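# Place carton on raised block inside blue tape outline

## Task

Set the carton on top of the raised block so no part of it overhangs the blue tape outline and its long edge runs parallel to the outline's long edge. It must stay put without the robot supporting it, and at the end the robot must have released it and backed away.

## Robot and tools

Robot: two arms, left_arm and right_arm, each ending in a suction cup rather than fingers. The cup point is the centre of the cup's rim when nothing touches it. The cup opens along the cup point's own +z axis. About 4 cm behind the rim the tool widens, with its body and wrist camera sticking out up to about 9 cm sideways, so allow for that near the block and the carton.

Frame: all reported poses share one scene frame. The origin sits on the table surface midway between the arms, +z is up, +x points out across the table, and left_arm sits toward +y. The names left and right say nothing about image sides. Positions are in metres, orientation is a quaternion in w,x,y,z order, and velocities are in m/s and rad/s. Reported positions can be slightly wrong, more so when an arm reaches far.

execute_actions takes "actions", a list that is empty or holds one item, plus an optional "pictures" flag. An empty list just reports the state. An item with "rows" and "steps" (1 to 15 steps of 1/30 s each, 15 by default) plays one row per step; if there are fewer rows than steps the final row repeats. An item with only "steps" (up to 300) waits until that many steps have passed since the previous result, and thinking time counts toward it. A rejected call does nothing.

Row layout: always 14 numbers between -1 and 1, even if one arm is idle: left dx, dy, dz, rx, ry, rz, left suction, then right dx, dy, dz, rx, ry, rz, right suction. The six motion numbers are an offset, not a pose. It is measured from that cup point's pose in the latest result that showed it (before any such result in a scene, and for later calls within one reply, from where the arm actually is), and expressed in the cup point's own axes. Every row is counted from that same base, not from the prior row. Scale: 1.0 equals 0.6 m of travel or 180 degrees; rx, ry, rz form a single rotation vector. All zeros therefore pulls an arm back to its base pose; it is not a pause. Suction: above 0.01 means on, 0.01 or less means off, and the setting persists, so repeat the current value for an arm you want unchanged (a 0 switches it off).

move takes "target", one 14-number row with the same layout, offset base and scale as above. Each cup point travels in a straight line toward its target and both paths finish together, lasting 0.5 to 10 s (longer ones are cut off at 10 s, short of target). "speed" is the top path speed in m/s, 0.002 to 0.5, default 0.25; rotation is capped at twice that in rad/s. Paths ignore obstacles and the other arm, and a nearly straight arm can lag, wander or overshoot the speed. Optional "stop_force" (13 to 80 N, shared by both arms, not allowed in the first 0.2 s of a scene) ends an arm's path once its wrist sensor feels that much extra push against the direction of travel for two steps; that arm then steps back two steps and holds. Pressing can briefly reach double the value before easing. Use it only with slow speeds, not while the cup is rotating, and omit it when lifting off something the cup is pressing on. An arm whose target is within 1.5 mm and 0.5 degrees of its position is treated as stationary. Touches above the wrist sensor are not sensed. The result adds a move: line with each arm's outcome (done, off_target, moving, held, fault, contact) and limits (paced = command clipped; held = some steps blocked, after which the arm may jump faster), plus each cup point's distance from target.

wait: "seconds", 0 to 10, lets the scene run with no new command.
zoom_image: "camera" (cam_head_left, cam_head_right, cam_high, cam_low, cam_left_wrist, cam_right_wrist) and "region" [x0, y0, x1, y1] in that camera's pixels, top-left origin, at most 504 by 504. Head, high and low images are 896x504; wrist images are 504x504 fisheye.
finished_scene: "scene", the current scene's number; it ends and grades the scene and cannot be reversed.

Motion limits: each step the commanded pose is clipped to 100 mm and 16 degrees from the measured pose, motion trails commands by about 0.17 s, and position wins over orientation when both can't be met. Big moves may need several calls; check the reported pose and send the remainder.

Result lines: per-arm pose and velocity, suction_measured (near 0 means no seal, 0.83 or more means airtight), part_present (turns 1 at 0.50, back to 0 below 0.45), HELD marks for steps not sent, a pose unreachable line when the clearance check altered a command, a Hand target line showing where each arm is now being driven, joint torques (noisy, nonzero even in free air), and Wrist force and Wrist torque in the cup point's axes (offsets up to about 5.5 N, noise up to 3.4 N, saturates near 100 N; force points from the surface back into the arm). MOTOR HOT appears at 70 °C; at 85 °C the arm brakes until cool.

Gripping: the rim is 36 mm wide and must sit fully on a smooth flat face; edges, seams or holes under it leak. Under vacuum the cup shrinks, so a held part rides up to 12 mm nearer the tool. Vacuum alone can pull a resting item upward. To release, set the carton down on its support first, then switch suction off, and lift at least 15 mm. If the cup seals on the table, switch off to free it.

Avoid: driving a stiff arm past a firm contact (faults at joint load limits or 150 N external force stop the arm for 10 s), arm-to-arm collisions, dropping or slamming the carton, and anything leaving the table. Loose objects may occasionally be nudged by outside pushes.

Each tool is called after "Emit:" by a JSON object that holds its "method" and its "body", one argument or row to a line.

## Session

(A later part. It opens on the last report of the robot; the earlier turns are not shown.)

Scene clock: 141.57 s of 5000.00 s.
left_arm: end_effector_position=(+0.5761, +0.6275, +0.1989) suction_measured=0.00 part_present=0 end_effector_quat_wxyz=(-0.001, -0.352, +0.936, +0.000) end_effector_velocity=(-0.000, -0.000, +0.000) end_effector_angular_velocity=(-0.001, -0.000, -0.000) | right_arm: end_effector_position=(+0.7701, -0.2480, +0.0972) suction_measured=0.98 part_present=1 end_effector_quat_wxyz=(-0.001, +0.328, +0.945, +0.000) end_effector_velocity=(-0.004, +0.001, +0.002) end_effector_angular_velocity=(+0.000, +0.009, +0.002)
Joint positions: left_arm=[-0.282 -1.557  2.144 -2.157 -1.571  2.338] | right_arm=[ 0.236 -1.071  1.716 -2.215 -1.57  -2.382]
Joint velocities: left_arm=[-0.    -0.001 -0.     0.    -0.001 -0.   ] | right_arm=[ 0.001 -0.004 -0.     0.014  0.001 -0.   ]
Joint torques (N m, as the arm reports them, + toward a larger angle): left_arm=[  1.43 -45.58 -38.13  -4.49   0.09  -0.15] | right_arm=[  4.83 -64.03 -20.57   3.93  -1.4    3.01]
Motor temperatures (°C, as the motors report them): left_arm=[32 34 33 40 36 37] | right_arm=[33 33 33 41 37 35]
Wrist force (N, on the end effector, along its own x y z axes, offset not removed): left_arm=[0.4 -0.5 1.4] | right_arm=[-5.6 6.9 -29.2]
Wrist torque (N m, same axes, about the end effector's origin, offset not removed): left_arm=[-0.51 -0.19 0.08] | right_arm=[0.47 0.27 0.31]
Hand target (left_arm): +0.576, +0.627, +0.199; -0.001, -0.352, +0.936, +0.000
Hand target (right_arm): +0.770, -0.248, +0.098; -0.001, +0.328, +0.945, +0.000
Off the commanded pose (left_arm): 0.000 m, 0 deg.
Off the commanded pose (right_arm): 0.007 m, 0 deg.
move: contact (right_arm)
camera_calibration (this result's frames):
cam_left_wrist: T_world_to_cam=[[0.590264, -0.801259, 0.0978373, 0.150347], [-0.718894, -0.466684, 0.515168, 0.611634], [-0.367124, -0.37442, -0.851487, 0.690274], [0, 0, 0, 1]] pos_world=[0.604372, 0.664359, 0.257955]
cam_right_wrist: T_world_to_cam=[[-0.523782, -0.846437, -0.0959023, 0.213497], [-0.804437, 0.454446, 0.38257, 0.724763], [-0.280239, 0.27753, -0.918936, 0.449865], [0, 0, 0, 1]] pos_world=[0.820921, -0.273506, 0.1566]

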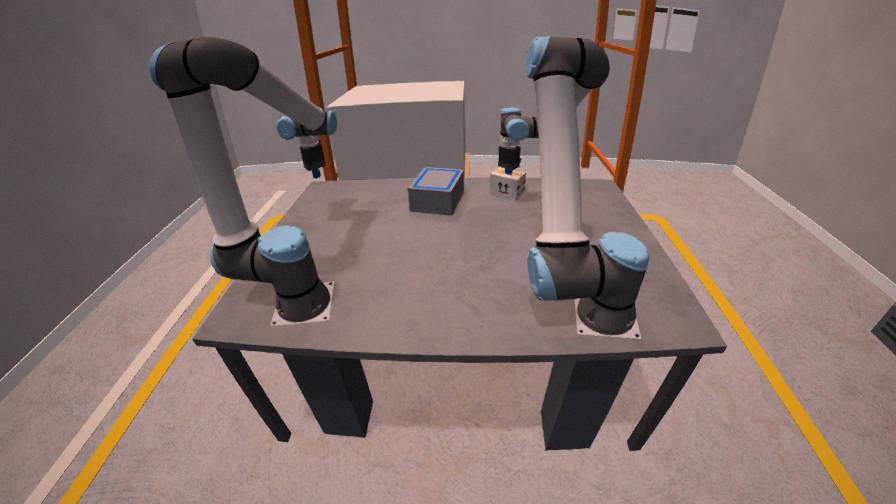

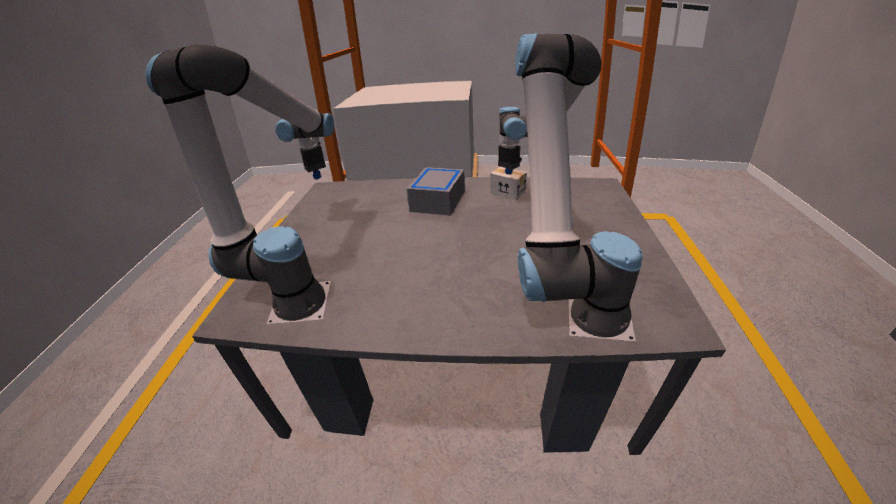

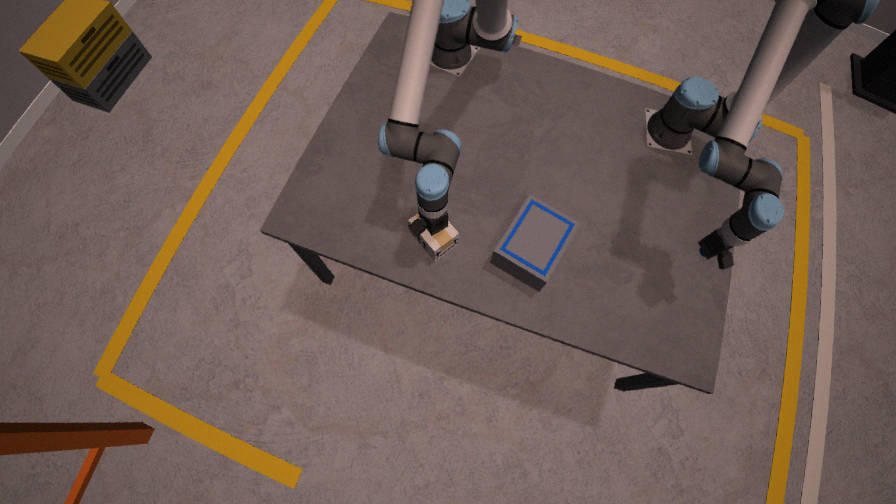

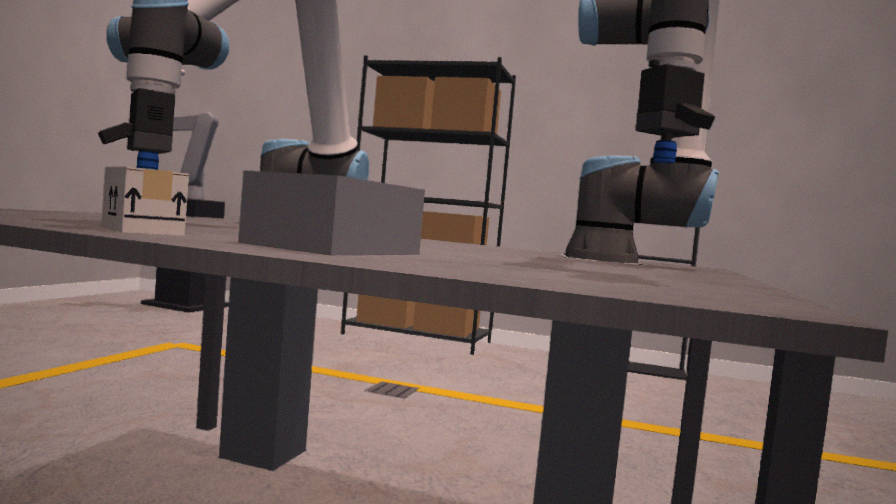

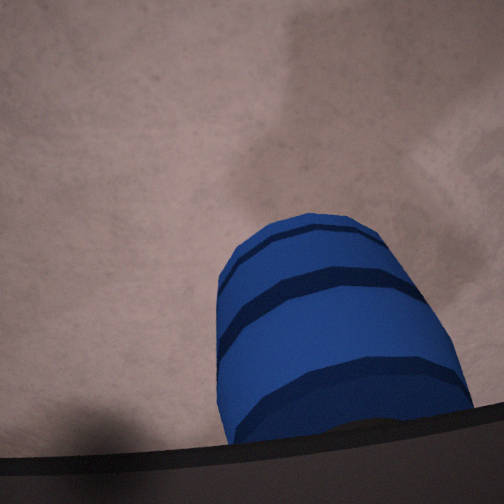

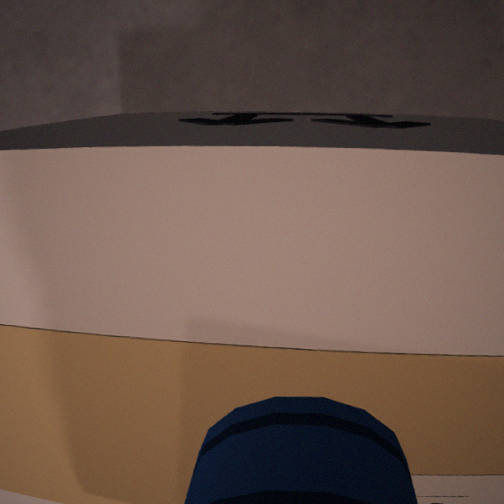

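Emit:
{"method": "move", "body": {
  "target": [0,0,0,0,0,0,0, 0,0,-0.243,0,0,0.13889,1],
  "speed": 0.25
}}

Emit:
{"method": "move", "body": {
  "target": [0,0,0,0,0,0,0, 0.57032,0.13222,0,0,0,0.25528,1],
  "speed": 0.25
}}

Emit:
{"method": "zoom_image", "body": {
  "camera": "cam_high",
  "region": [480, 180, 600, 300]
}}

Emit:
{"method": "zoom_image", "body": {
  "camera": "cam_head_right",
  "region": [395, 130, 485, 220]
}}

Emit:
{"method": "zoom_image", "body": {
  "camera": "cam_low",
  "region": [220, 60, 440, 270]
}}

Scene clock: 166.83 s of 5000.00 s.
left_arm: end_effector_position=(+0.5761, +0.6275, +0.1989) suction_measured=0.00 part_present=0 end_effector_quat_wxyz=(-0.001, -0.352, +0.936, +0.000) end_effector_velocity=(+0.000, +0.000, +0.000) end_effector_angular_velocity=(+0.001, -0.000, -0.000) | right_arm: end_effector_position=(+0.7701, -0.2480, +0.2427) suction_measured=0.98 part_present=1 end_effector_quat_wxyz=(-0.001, +0.525, +0.851, +0.000) end_effector_velocity=(-0.000, -0.001, +0.002) end_effector_angular_velocity=(+0.000, +0.001, -0.008)
Joint positions: left_arm=[-0.282 -1.557  2.144 -2.157 -1.571  2.338] | right_arm=[ 0.236 -1.192  1.605 -1.983 -1.569 -1.946]
Joint velocities: left_arm=[ 0.     0.    -0.    -0.     0.001  0.   ] | right_arm=[-0.001 -0.001 -0.002  0.004  0.     0.007]
Joint torques (N m, as the arm reports them, + toward a larger angle): left_arm=[  1.67 -43.77 -37.32  -3.92   0.39   0.06] | right_arm=[  6.74 -92.2  -52.58  -2.88  -2.78   3.59]
Motor temperatures (°C, as the motors report them): left_arm=[32 34 33 40 36 37] | right_arm=[33 33 33 41 37 35]
Wrist force (N, on the end effector, along its own x y z axes, offset not removed): left_arm=[-1.4 -3.6 0.1] | right_arm=[0.3 2.1 12.5]
Wrist torque (N m, same axes, about the end effector's origin, offset not removed): left_arm=[-0.88 0.13 -0.09] | right_arm=[0.55 0.04 0.27]
Hand target (left_arm): +0.576, +0.627, +0.199; -0.001, -0.352, +0.936, +0.000
Hand target (right_arm): +0.770, -0.248, +0.243; -0.001, +0.525, +0.851, +0.000
Off the commanded pose (left_arm): 0.000 m, 0 deg.
Off the commanded pose (right_arm): 0.000 m, 0 deg.
After step 90, 20.80 s passed at rest.
move: done
camera_calibration (this result's frames):
cam_left_wrist: T_world_to_cam=[[0.590264, -0.801259, 0.097837, 0.150347], [-0.718894, -0.466684, 0.515168, 0.611634], [-0.367124, -0.374419, -0.851487, 0.690274], [0, 0, 0, 1]] pos_world=[0.604372, 0.664359, 0.257955]
cam_right_wrist: T_world_to_cam=[[-0.832134, -0.546327, -0.0952902, 0.539164], [-0.537277, 0.751609, 0.382646, 0.537053], [-0.137429, 0.36961, -0.918968, 0.496405], [0, 0, 0, 1]] pos_world=[0.805424, -0.29257, 0.302056]

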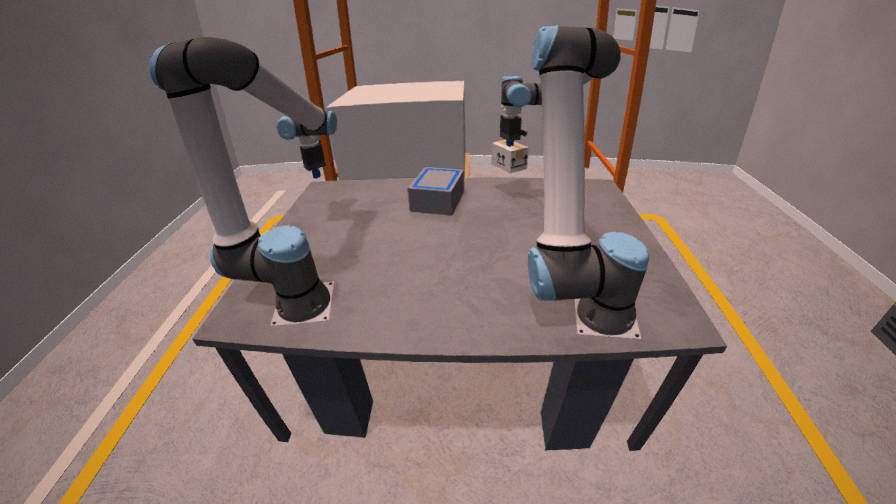

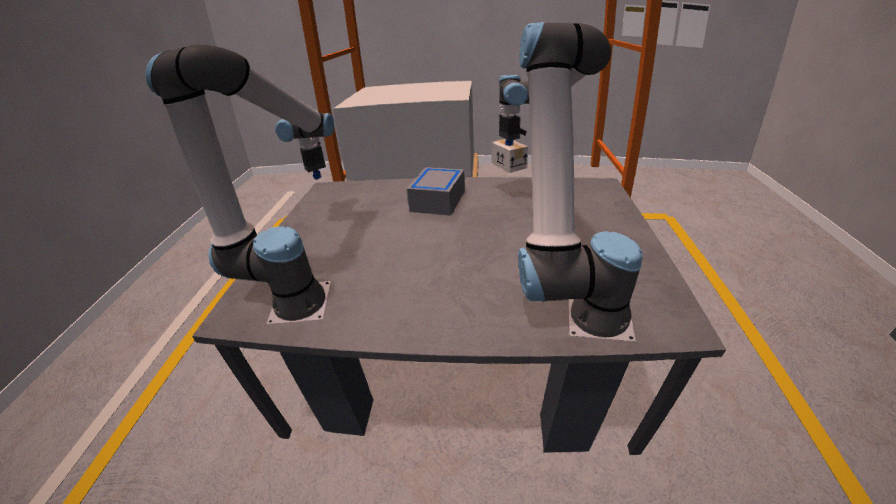

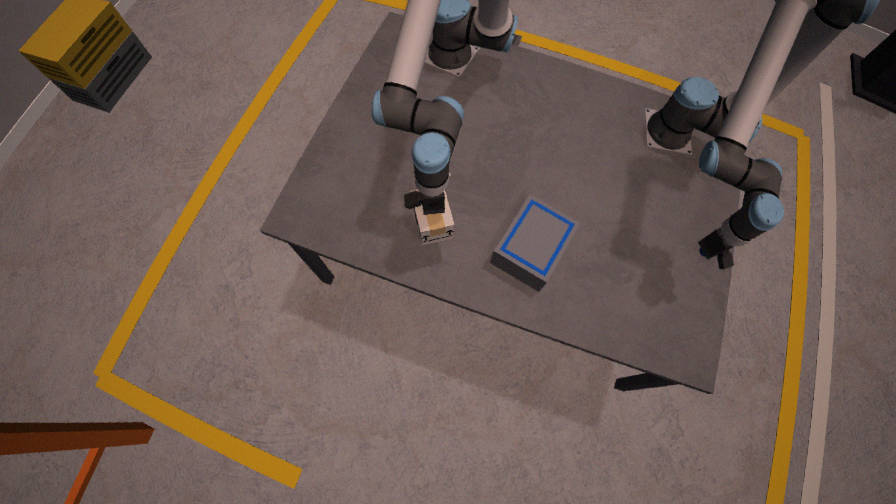

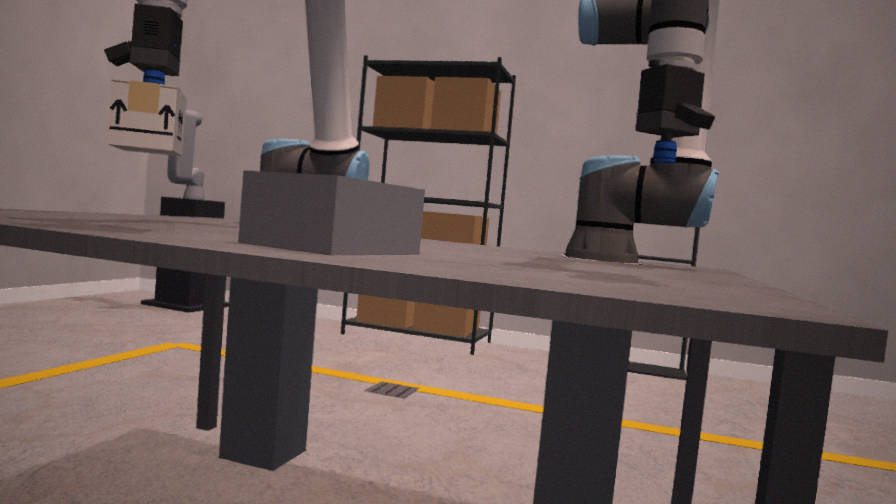

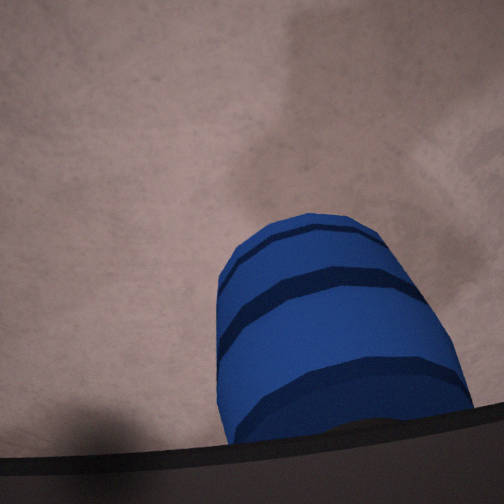

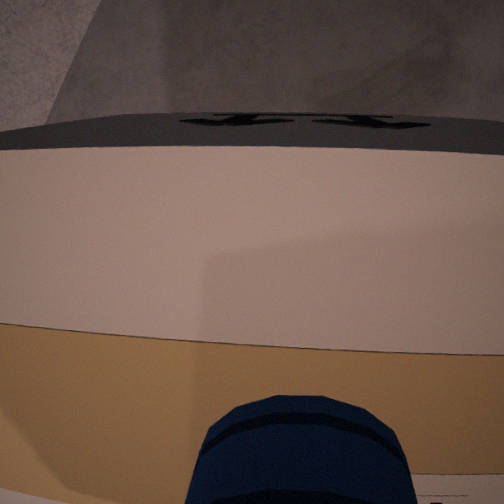

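Scene clock: 169.07 s of 5000.00 s.
left_arm: end_effector_position=(+0.5761, +0.6275, +0.1989) suction_measured=0.00 part_present=0 end_effector_quat_wxyz=(-0.001, -0.352, +0.936, +0.000) end_effector_velocity=(-0.000, -0.000, -0.000) end_effector_angular_velocity=(-0.000, +0.000, +0.000) | right_arm: end_effector_position=(+0.6869, +0.0926, +0.2427) suction_measured=0.98 part_present=1 end_effector_quat_wxyz=(-0.001, +0.815, +0.579, -0.000) end_effector_velocity=(-0.001, +0.003, +0.000) end_effector_angular_velocity=(-0.002, -0.000, -0.003)
Joint positions: left_arm=[-0.282 -1.557  2.144 -2.157 -1.571  2.338] | right_arm=[ 0.622 -1.064  1.414 -1.92  -1.57  -0.758]
Joint velocities: left_arm=[ 0.  0.  0. -0. -0. -0.] | right_arm=[ 0.003  0.002 -0.003  0.002 -0.002  0.006]
Joint torques (N m, as the arm reports them, + toward a larger angle): left_arm=[  1.44 -44.52 -37.79  -4.45   0.51  -0.14] | right_arm=[  5.9  -82.08 -54.18  -2.82  -3.44   3.92]
Motor temperatures (°C, as the motors report them): left_arm=[32 34 33 40 36 37] | right_arm=[33 33 33 41 37 35]
Wrist force (N, on the end effector, along its own x y z axes, offset not removed): left_arm=[1.8 -3.6 1.1] | right_arm=[0.7 2.1 12.9]
Wrist torque (N m, same axes, about the end effector's origin, offset not removed): left_arm=[-0.95 -0.40 -0.05] | right_arm=[0.47 0.02 0.30]
Hand target (left_arm): +0.576, +0.627, +0.199; -0.001, -0.352, +0.936, +0.000
Hand target (right_arm): +0.687, +0.093, +0.243; -0.001, +0.815, +0.579, -0.000
Off the commanded pose (left_arm): 0.000 m, 0 deg.
Off the commanded pose (right_arm): 0.001 m, 0 deg.
move: done
camera_calibration (this result's frames):
cam_left_wrist: T_world_to_cam=[[0.590264, -0.801259, 0.0978373, 0.150347], [-0.718894, -0.466684, 0.515168, 0.611634], [-0.367124, -0.37442, -0.851487, 0.690274], [0, 0, 0, 1]] pos_world=[0.604372, 0.664359, 0.257955]
cam_right_wrist: T_world_to_cam=[[-0.971502, 0.217575, -0.0940439, 0.680705], [0.166683, 0.909189, 0.381564, -0.261547], [0.168523, 0.355015, -0.919546, 0.150429], [0, 0, 0, 1]] pos_world=[0.679551, 0.0362868, 0.302139]

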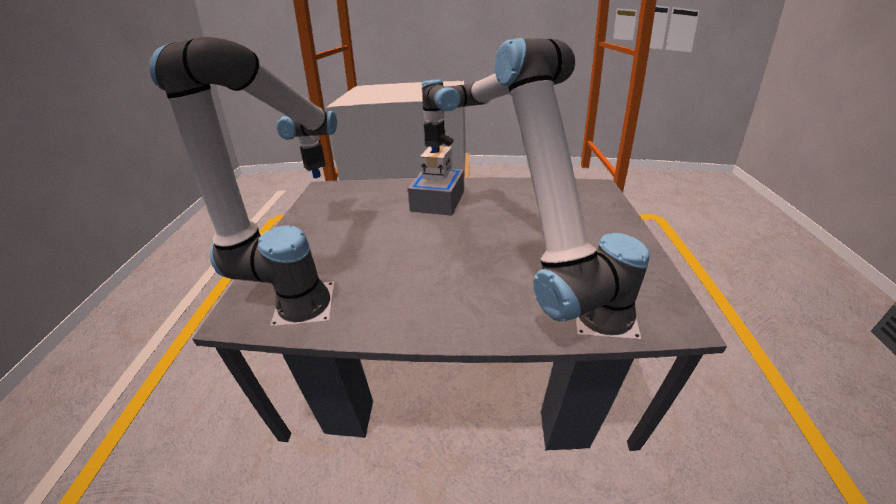

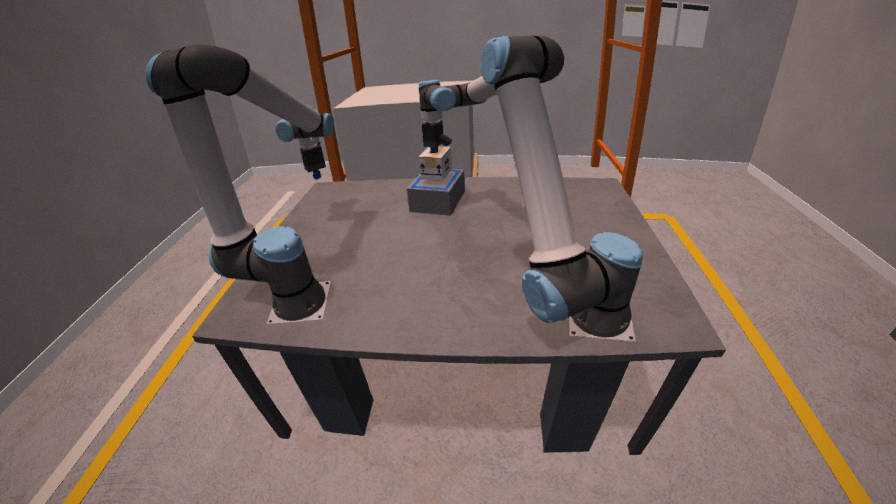

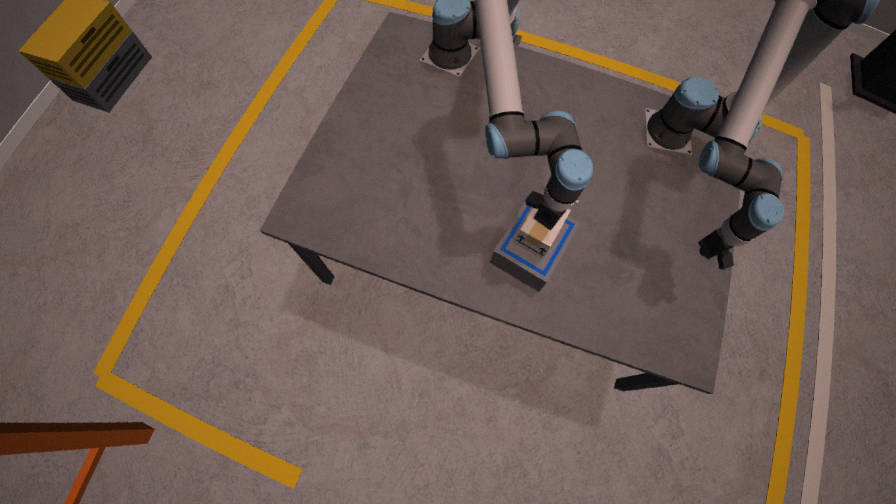

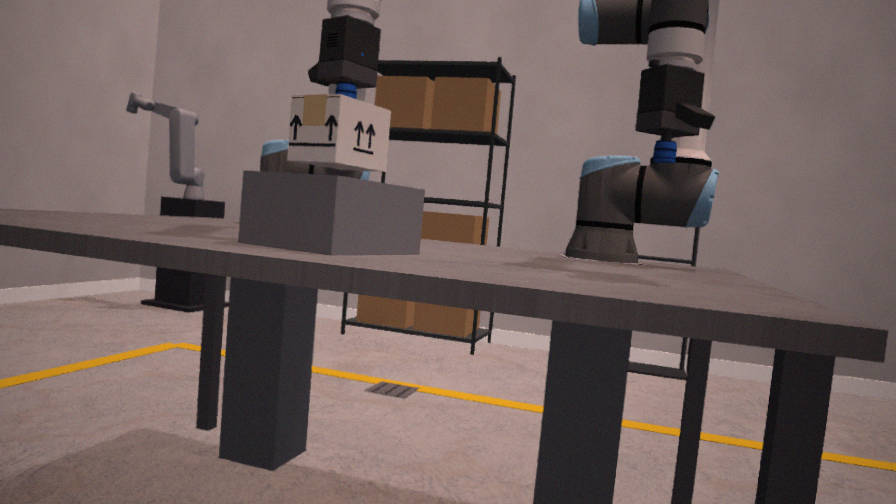

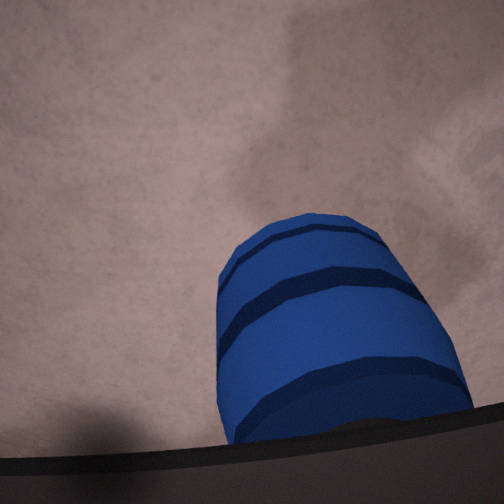

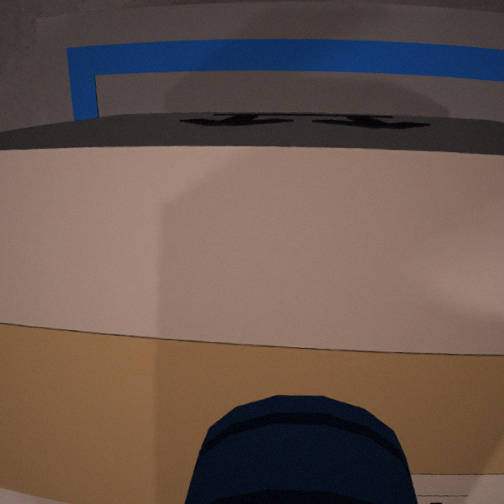

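Region (480, 180, 600, 300) of cam_high's 896x504 image, scaled by 4.200, with more detail than that image has.

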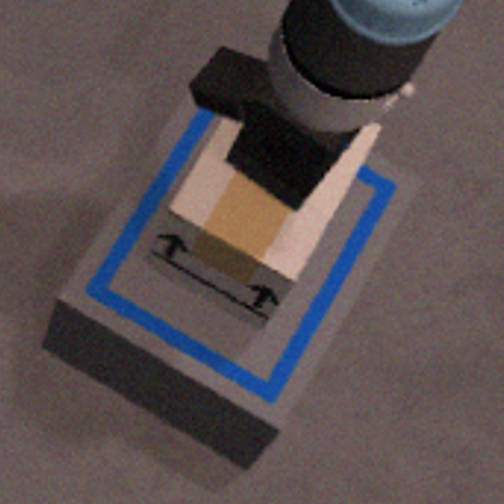

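Region (395, 130, 485, 220) of cam_head_right's 896x504 image, scaled by 5.600, with more detail than that image has.

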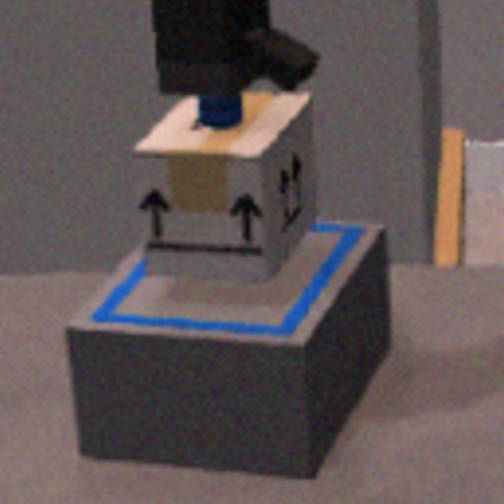

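Region (220, 60, 440, 270) of cam_low's 896x504 image, scaled by 2.291, with more detail than that image has; it fills the top 481 rows of this view, and the rest is white.

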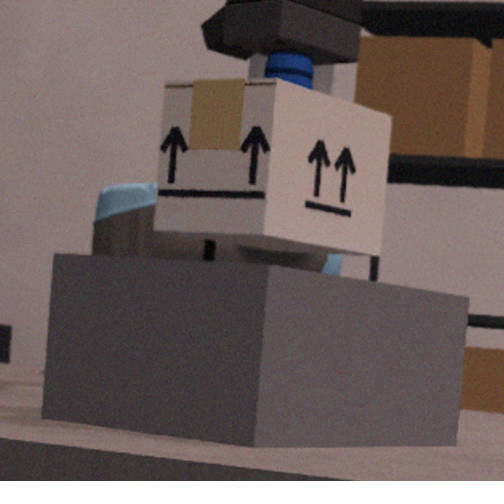

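Emit:
{"method": "move", "body": {
  "target": [0,0,0,0,0,0,0, 0.00107,0.00915,0.0245,0,0,0,1],
  "speed": 0.04,
  "stop_force": 15
}}

Emit:
{"method": "move", "body": {
  "target": [0,0,0,0,0,0,0, 0,0,0.0333,0,0,0,1],
  "speed": 0.015,
  "stop_force": 15
}}

Emit:
{"method": "zoom_image", "body": {
  "camera": "cam_high",
  "region": [480, 180, 600, 300]
}}

Emit:
{"method": "zoom_image", "body": {
  "camera": "cam_head_right",
  "region": [395, 130, 485, 220]
}}

Scene clock: 217.83 s of 5000.00 s.
left_arm: end_effector_position=(+0.5761, +0.6275, +0.1989) suction_measured=0.00 part_present=0 end_effector_quat_wxyz=(-0.001, -0.352, +0.936, +0.000) end_effector_velocity=(+0.000, +0.000, +0.001) end_effector_angular_velocity=(+0.001, -0.001, +0.000) | right_arm: end_effector_position=(+0.6922, +0.0914, +0.2282) suction_measured=0.98 part_present=1 end_effector_quat_wxyz=(-0.001, +0.815, +0.579, -0.000) end_effector_velocity=(+0.001, -0.000, -0.002) end_effector_angular_velocity=(-0.000, +0.000, +0.000)
Joint positions: left_arm=[-0.282 -1.557  2.144 -2.157 -1.571  2.338] | right_arm=[ 0.619 -1.05   1.419 -1.939 -1.57  -0.762]
Joint velocities: left_arm=[-0.    -0.001 -0.     0.     0.001 -0.   ] | right_arm=[-0.     0.002  0.001 -0.002 -0.    -0.   ]
Joint torques (N m, as the arm reports them, + toward a larger angle): left_arm=[  2.79 -47.58 -38.11  -4.19   0.45  -0.07] | right_arm=[-11.51 -85.53 -41.9   -7.61   0.08  -4.16]
Motor temperatures (°C, as the motors report them): left_arm=[32 34 33 40 36 37] | right_arm=[33 33 33 41 37 35]
Wrist force (N, on the end effector, along its own x y z axes, offset not removed): left_arm=[-0.2 -2.1 -1.4] | right_arm=[2.0 1.9 10.8]
Wrist torque (N m, same axes, about the end effector's origin, offset not removed): left_arm=[-0.69 -0.08 -0.08] | right_arm=[0.51 -0.23 0.24]
Hand target (left_arm): +0.576, +0.627, +0.199; -0.001, -0.352, +0.936, +0.000
Hand target (right_arm): +0.692, +0.091, +0.228; -0.001, +0.815, +0.579, -0.000
Off the commanded pose (left_arm): 0.000 m, 0 deg.
Off the commanded pose (right_arm): 0.000 m, 0 deg.
After step 90, 44.93 s passed at rest.
move: done
camera_calibration (this result's frames):
cam_left_wrist: T_world_to_cam=[[0.590264, -0.801259, 0.0978372, 0.150347], [-0.718894, -0.466684, 0.515168, 0.611634], [-0.367124, -0.37442, -0.851487, 0.690274], [0, 0, 0, 1]] pos_world=[0.604372, 0.664359, 0.257955]
cam_right_wrist: T_world_to_cam=[[-0.971497, 0.21758, -0.094086, 0.684793], [0.166679, 0.909205, 0.381529, -0.255821], [0.168557, 0.354972, -0.919556, 0.136604], [0, 0, 0, 1]] pos_world=[0.684889, 0.0351055, 0.287648]

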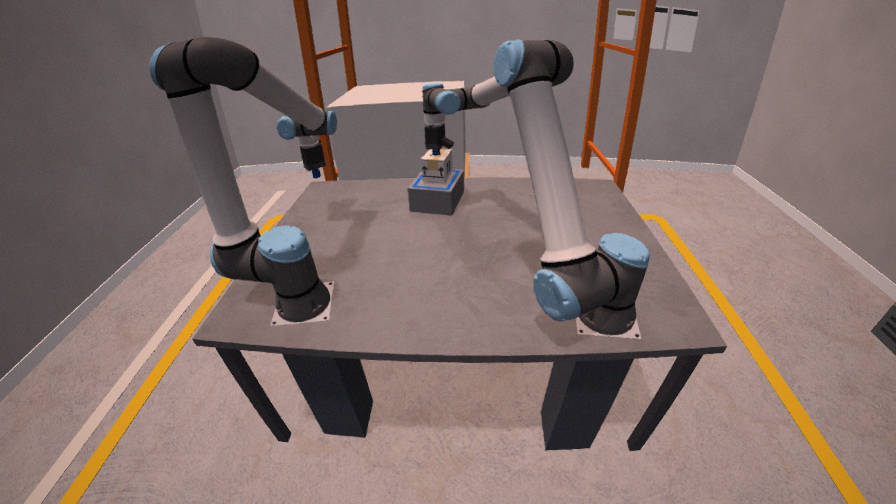

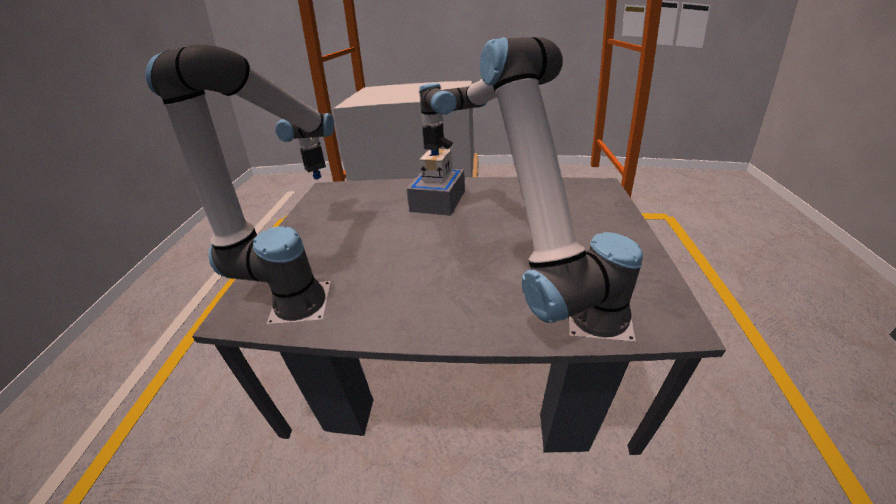

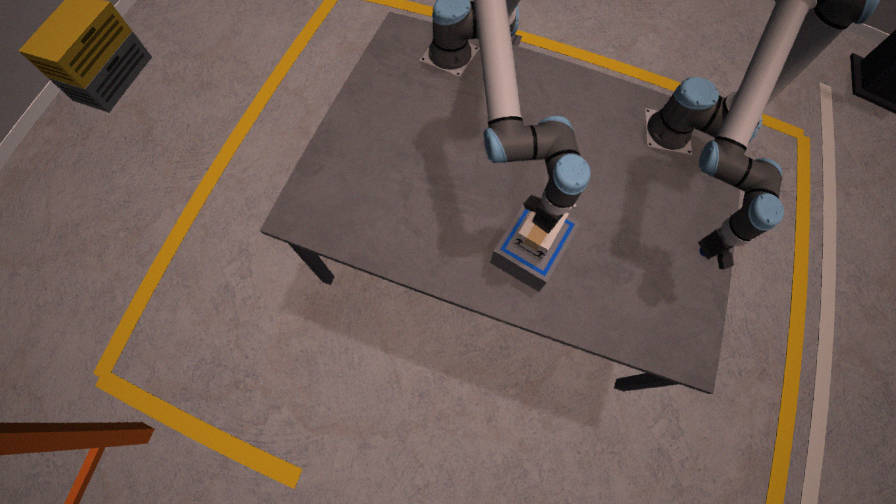

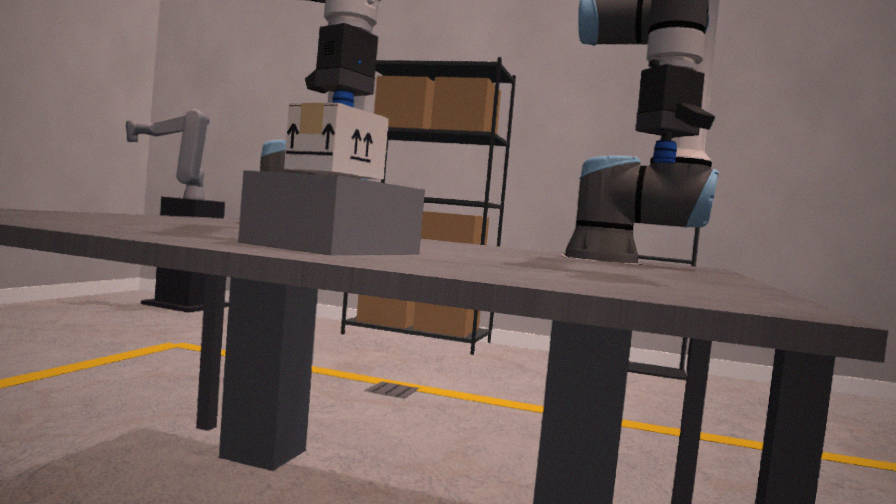

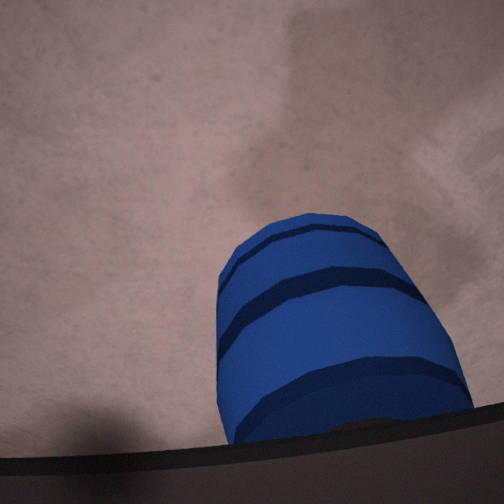

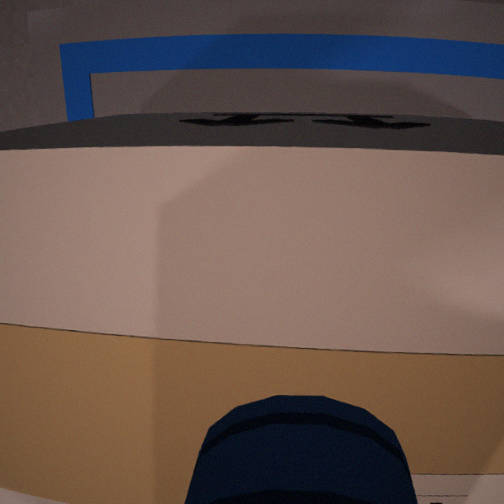

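Scene clock: 218.93 s of 5000.00 s.
left_arm: end_effector_position=(+0.5761, +0.6275, +0.1989) suction_measured=0.00 part_present=0 end_effector_quat_wxyz=(-0.001, -0.352, +0.936, +0.000) end_effector_velocity=(+0.000, +0.000, -0.000) end_effector_angular_velocity=(+0.001, +0.001, -0.000) | right_arm: end_effector_position=(+0.6923, +0.0914, +0.2177) suction_measured=0.98 part_present=1 end_effector_quat_wxyz=(-0.001, +0.815, +0.579, -0.000) end_effector_velocity=(-0.001, -0.000, +0.002) end_effector_angular_velocity=(-0.001, +0.003, +0.000)
Joint positions: left_arm=[-0.282 -1.557  2.144 -2.157 -1.571  2.338] | right_arm=[ 0.619 -1.044  1.429 -1.956 -1.57  -0.762]
Joint velocities: left_arm=[-0.     0.001  0.    -0.     0.001  0.   ] | right_arm=[-0.    -0.002 -0.003  0.008  0.    -0.001]
Joint torques (N m, as the arm reports them, + toward a larger angle): left_arm=[  2.41 -46.05 -38.88  -4.25   0.29  -0.32] | right_arm=[ -6.33 -72.81 -37.71  -1.25  -0.11  -2.74]
Motor temperatures (°C, as the motors report them): left_arm=[32 34 33 40 36 37] | right_arm=[33 33 33 41 37 35]
Wrist force (N, on the end effector, along its own x y z axes, offset not removed): left_arm=[-0.7 -0.7 -0.9] | right_arm=[-10.0 -7.7 -22.0]
Wrist torque (N m, same axes, about the end effector's origin, offset not removed): left_arm=[-0.47 0.01 -0.03] | right_arm=[0.13 0.35 0.26]
Hand target (left_arm): +0.576, +0.627, +0.199; -0.001, -0.352, +0.936, +0.000
Hand target (right_arm): +0.692, +0.091, +0.218; -0.001, +0.815, +0.579, -0.000
Off the commanded pose (left_arm): 0.000 m, 0 deg.
Off the commanded pose (right_arm): 0.009 m, 0 deg.
move: contact (right_arm)
camera_calibration (this result's frames):
cam_left_wrist: T_world_to_cam=[[0.590264, -0.801259, 0.0978373, 0.150347], [-0.718894, -0.466684, 0.515168, 0.611635], [-0.367124, -0.37442, -0.851487, 0.690274], [0, 0, 0, 1]] pos_world=[0.604372, 0.664359, 0.257955]
cam_right_wrist: T_world_to_cam=[[-0.971489, 0.217581, -0.0941656, 0.683849], [0.16664, 0.909187, 0.381588, -0.251784], [0.16864, 0.355017, -0.919524, 0.126819], [0, 0, 0, 1]] pos_world=[0.684923, 0.0351042, 0.277086]

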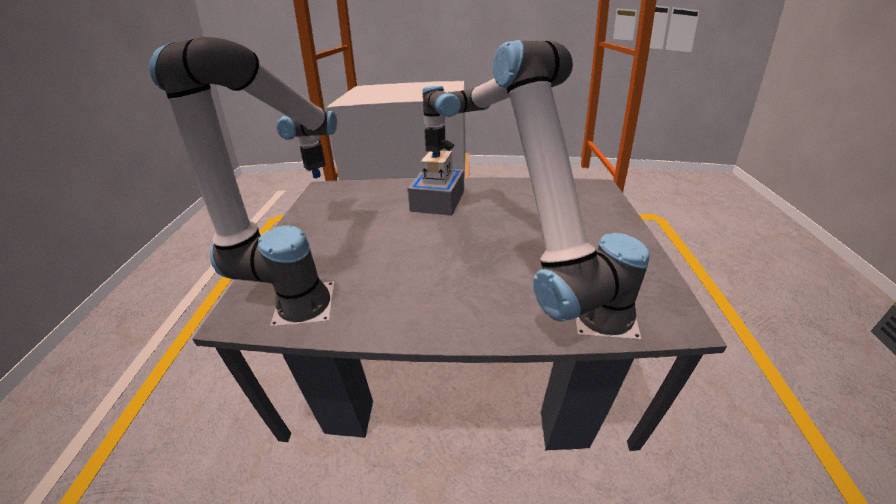

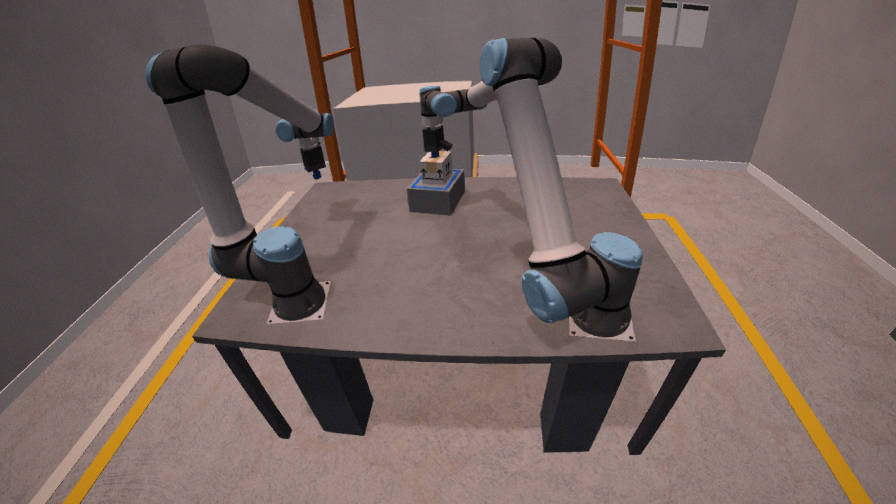

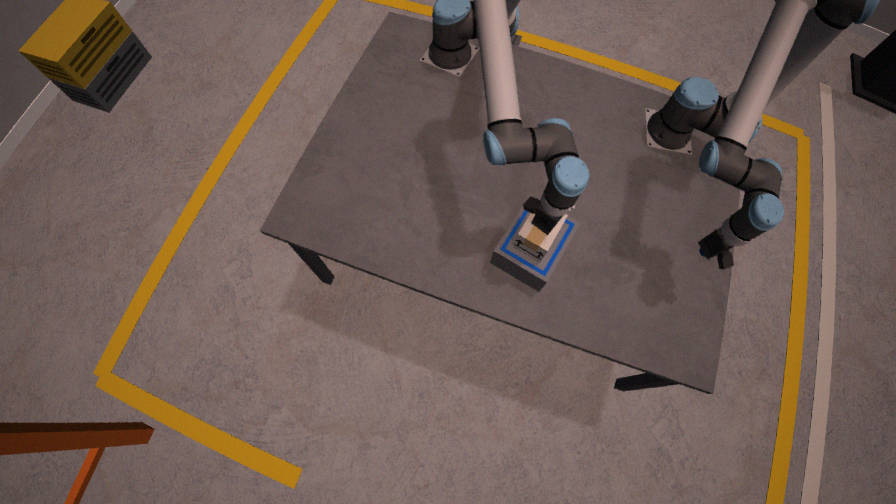

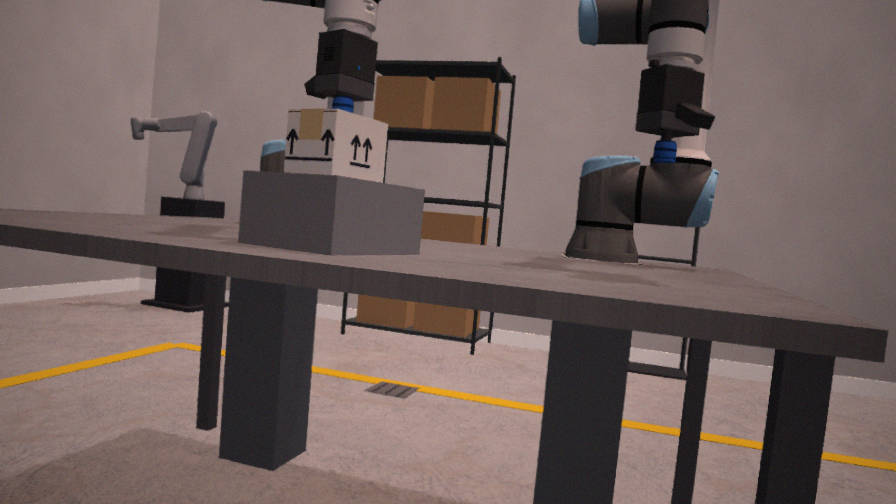

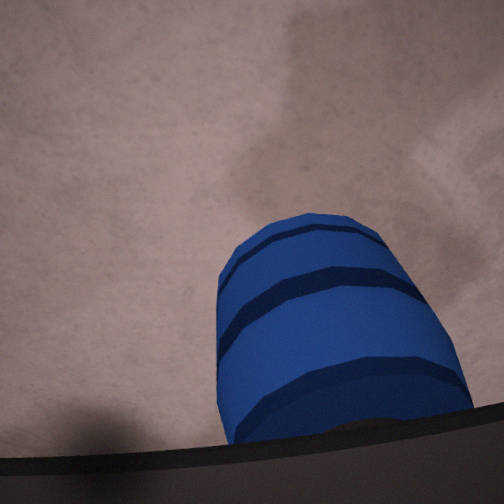

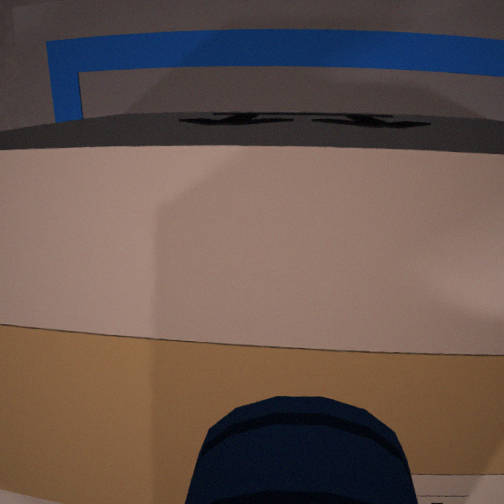

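Region (480, 180, 600, 300) of cam_high's 896x504 image, scaled by 4.200, with more detail than that image has.

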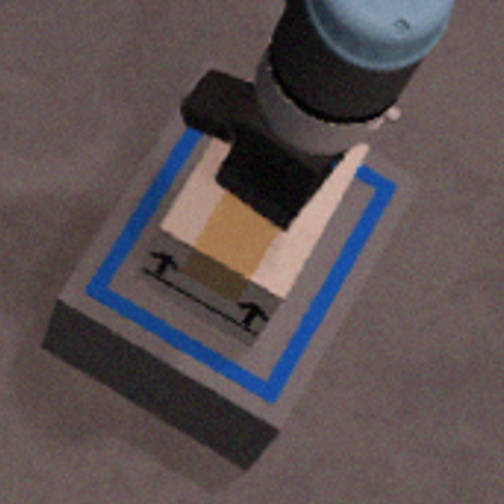

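Region (395, 130, 485, 220) of cam_head_right's 896x504 image, scaled by 5.600, with more detail than that image has.

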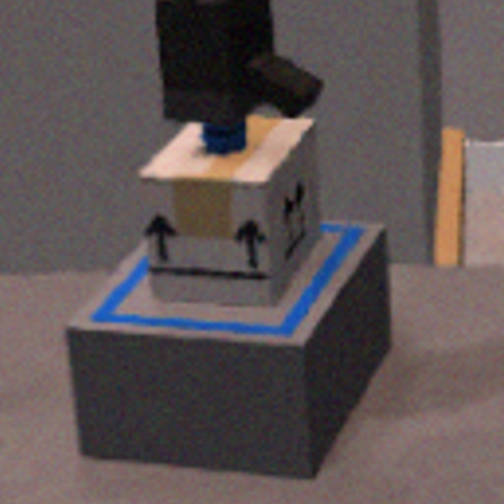

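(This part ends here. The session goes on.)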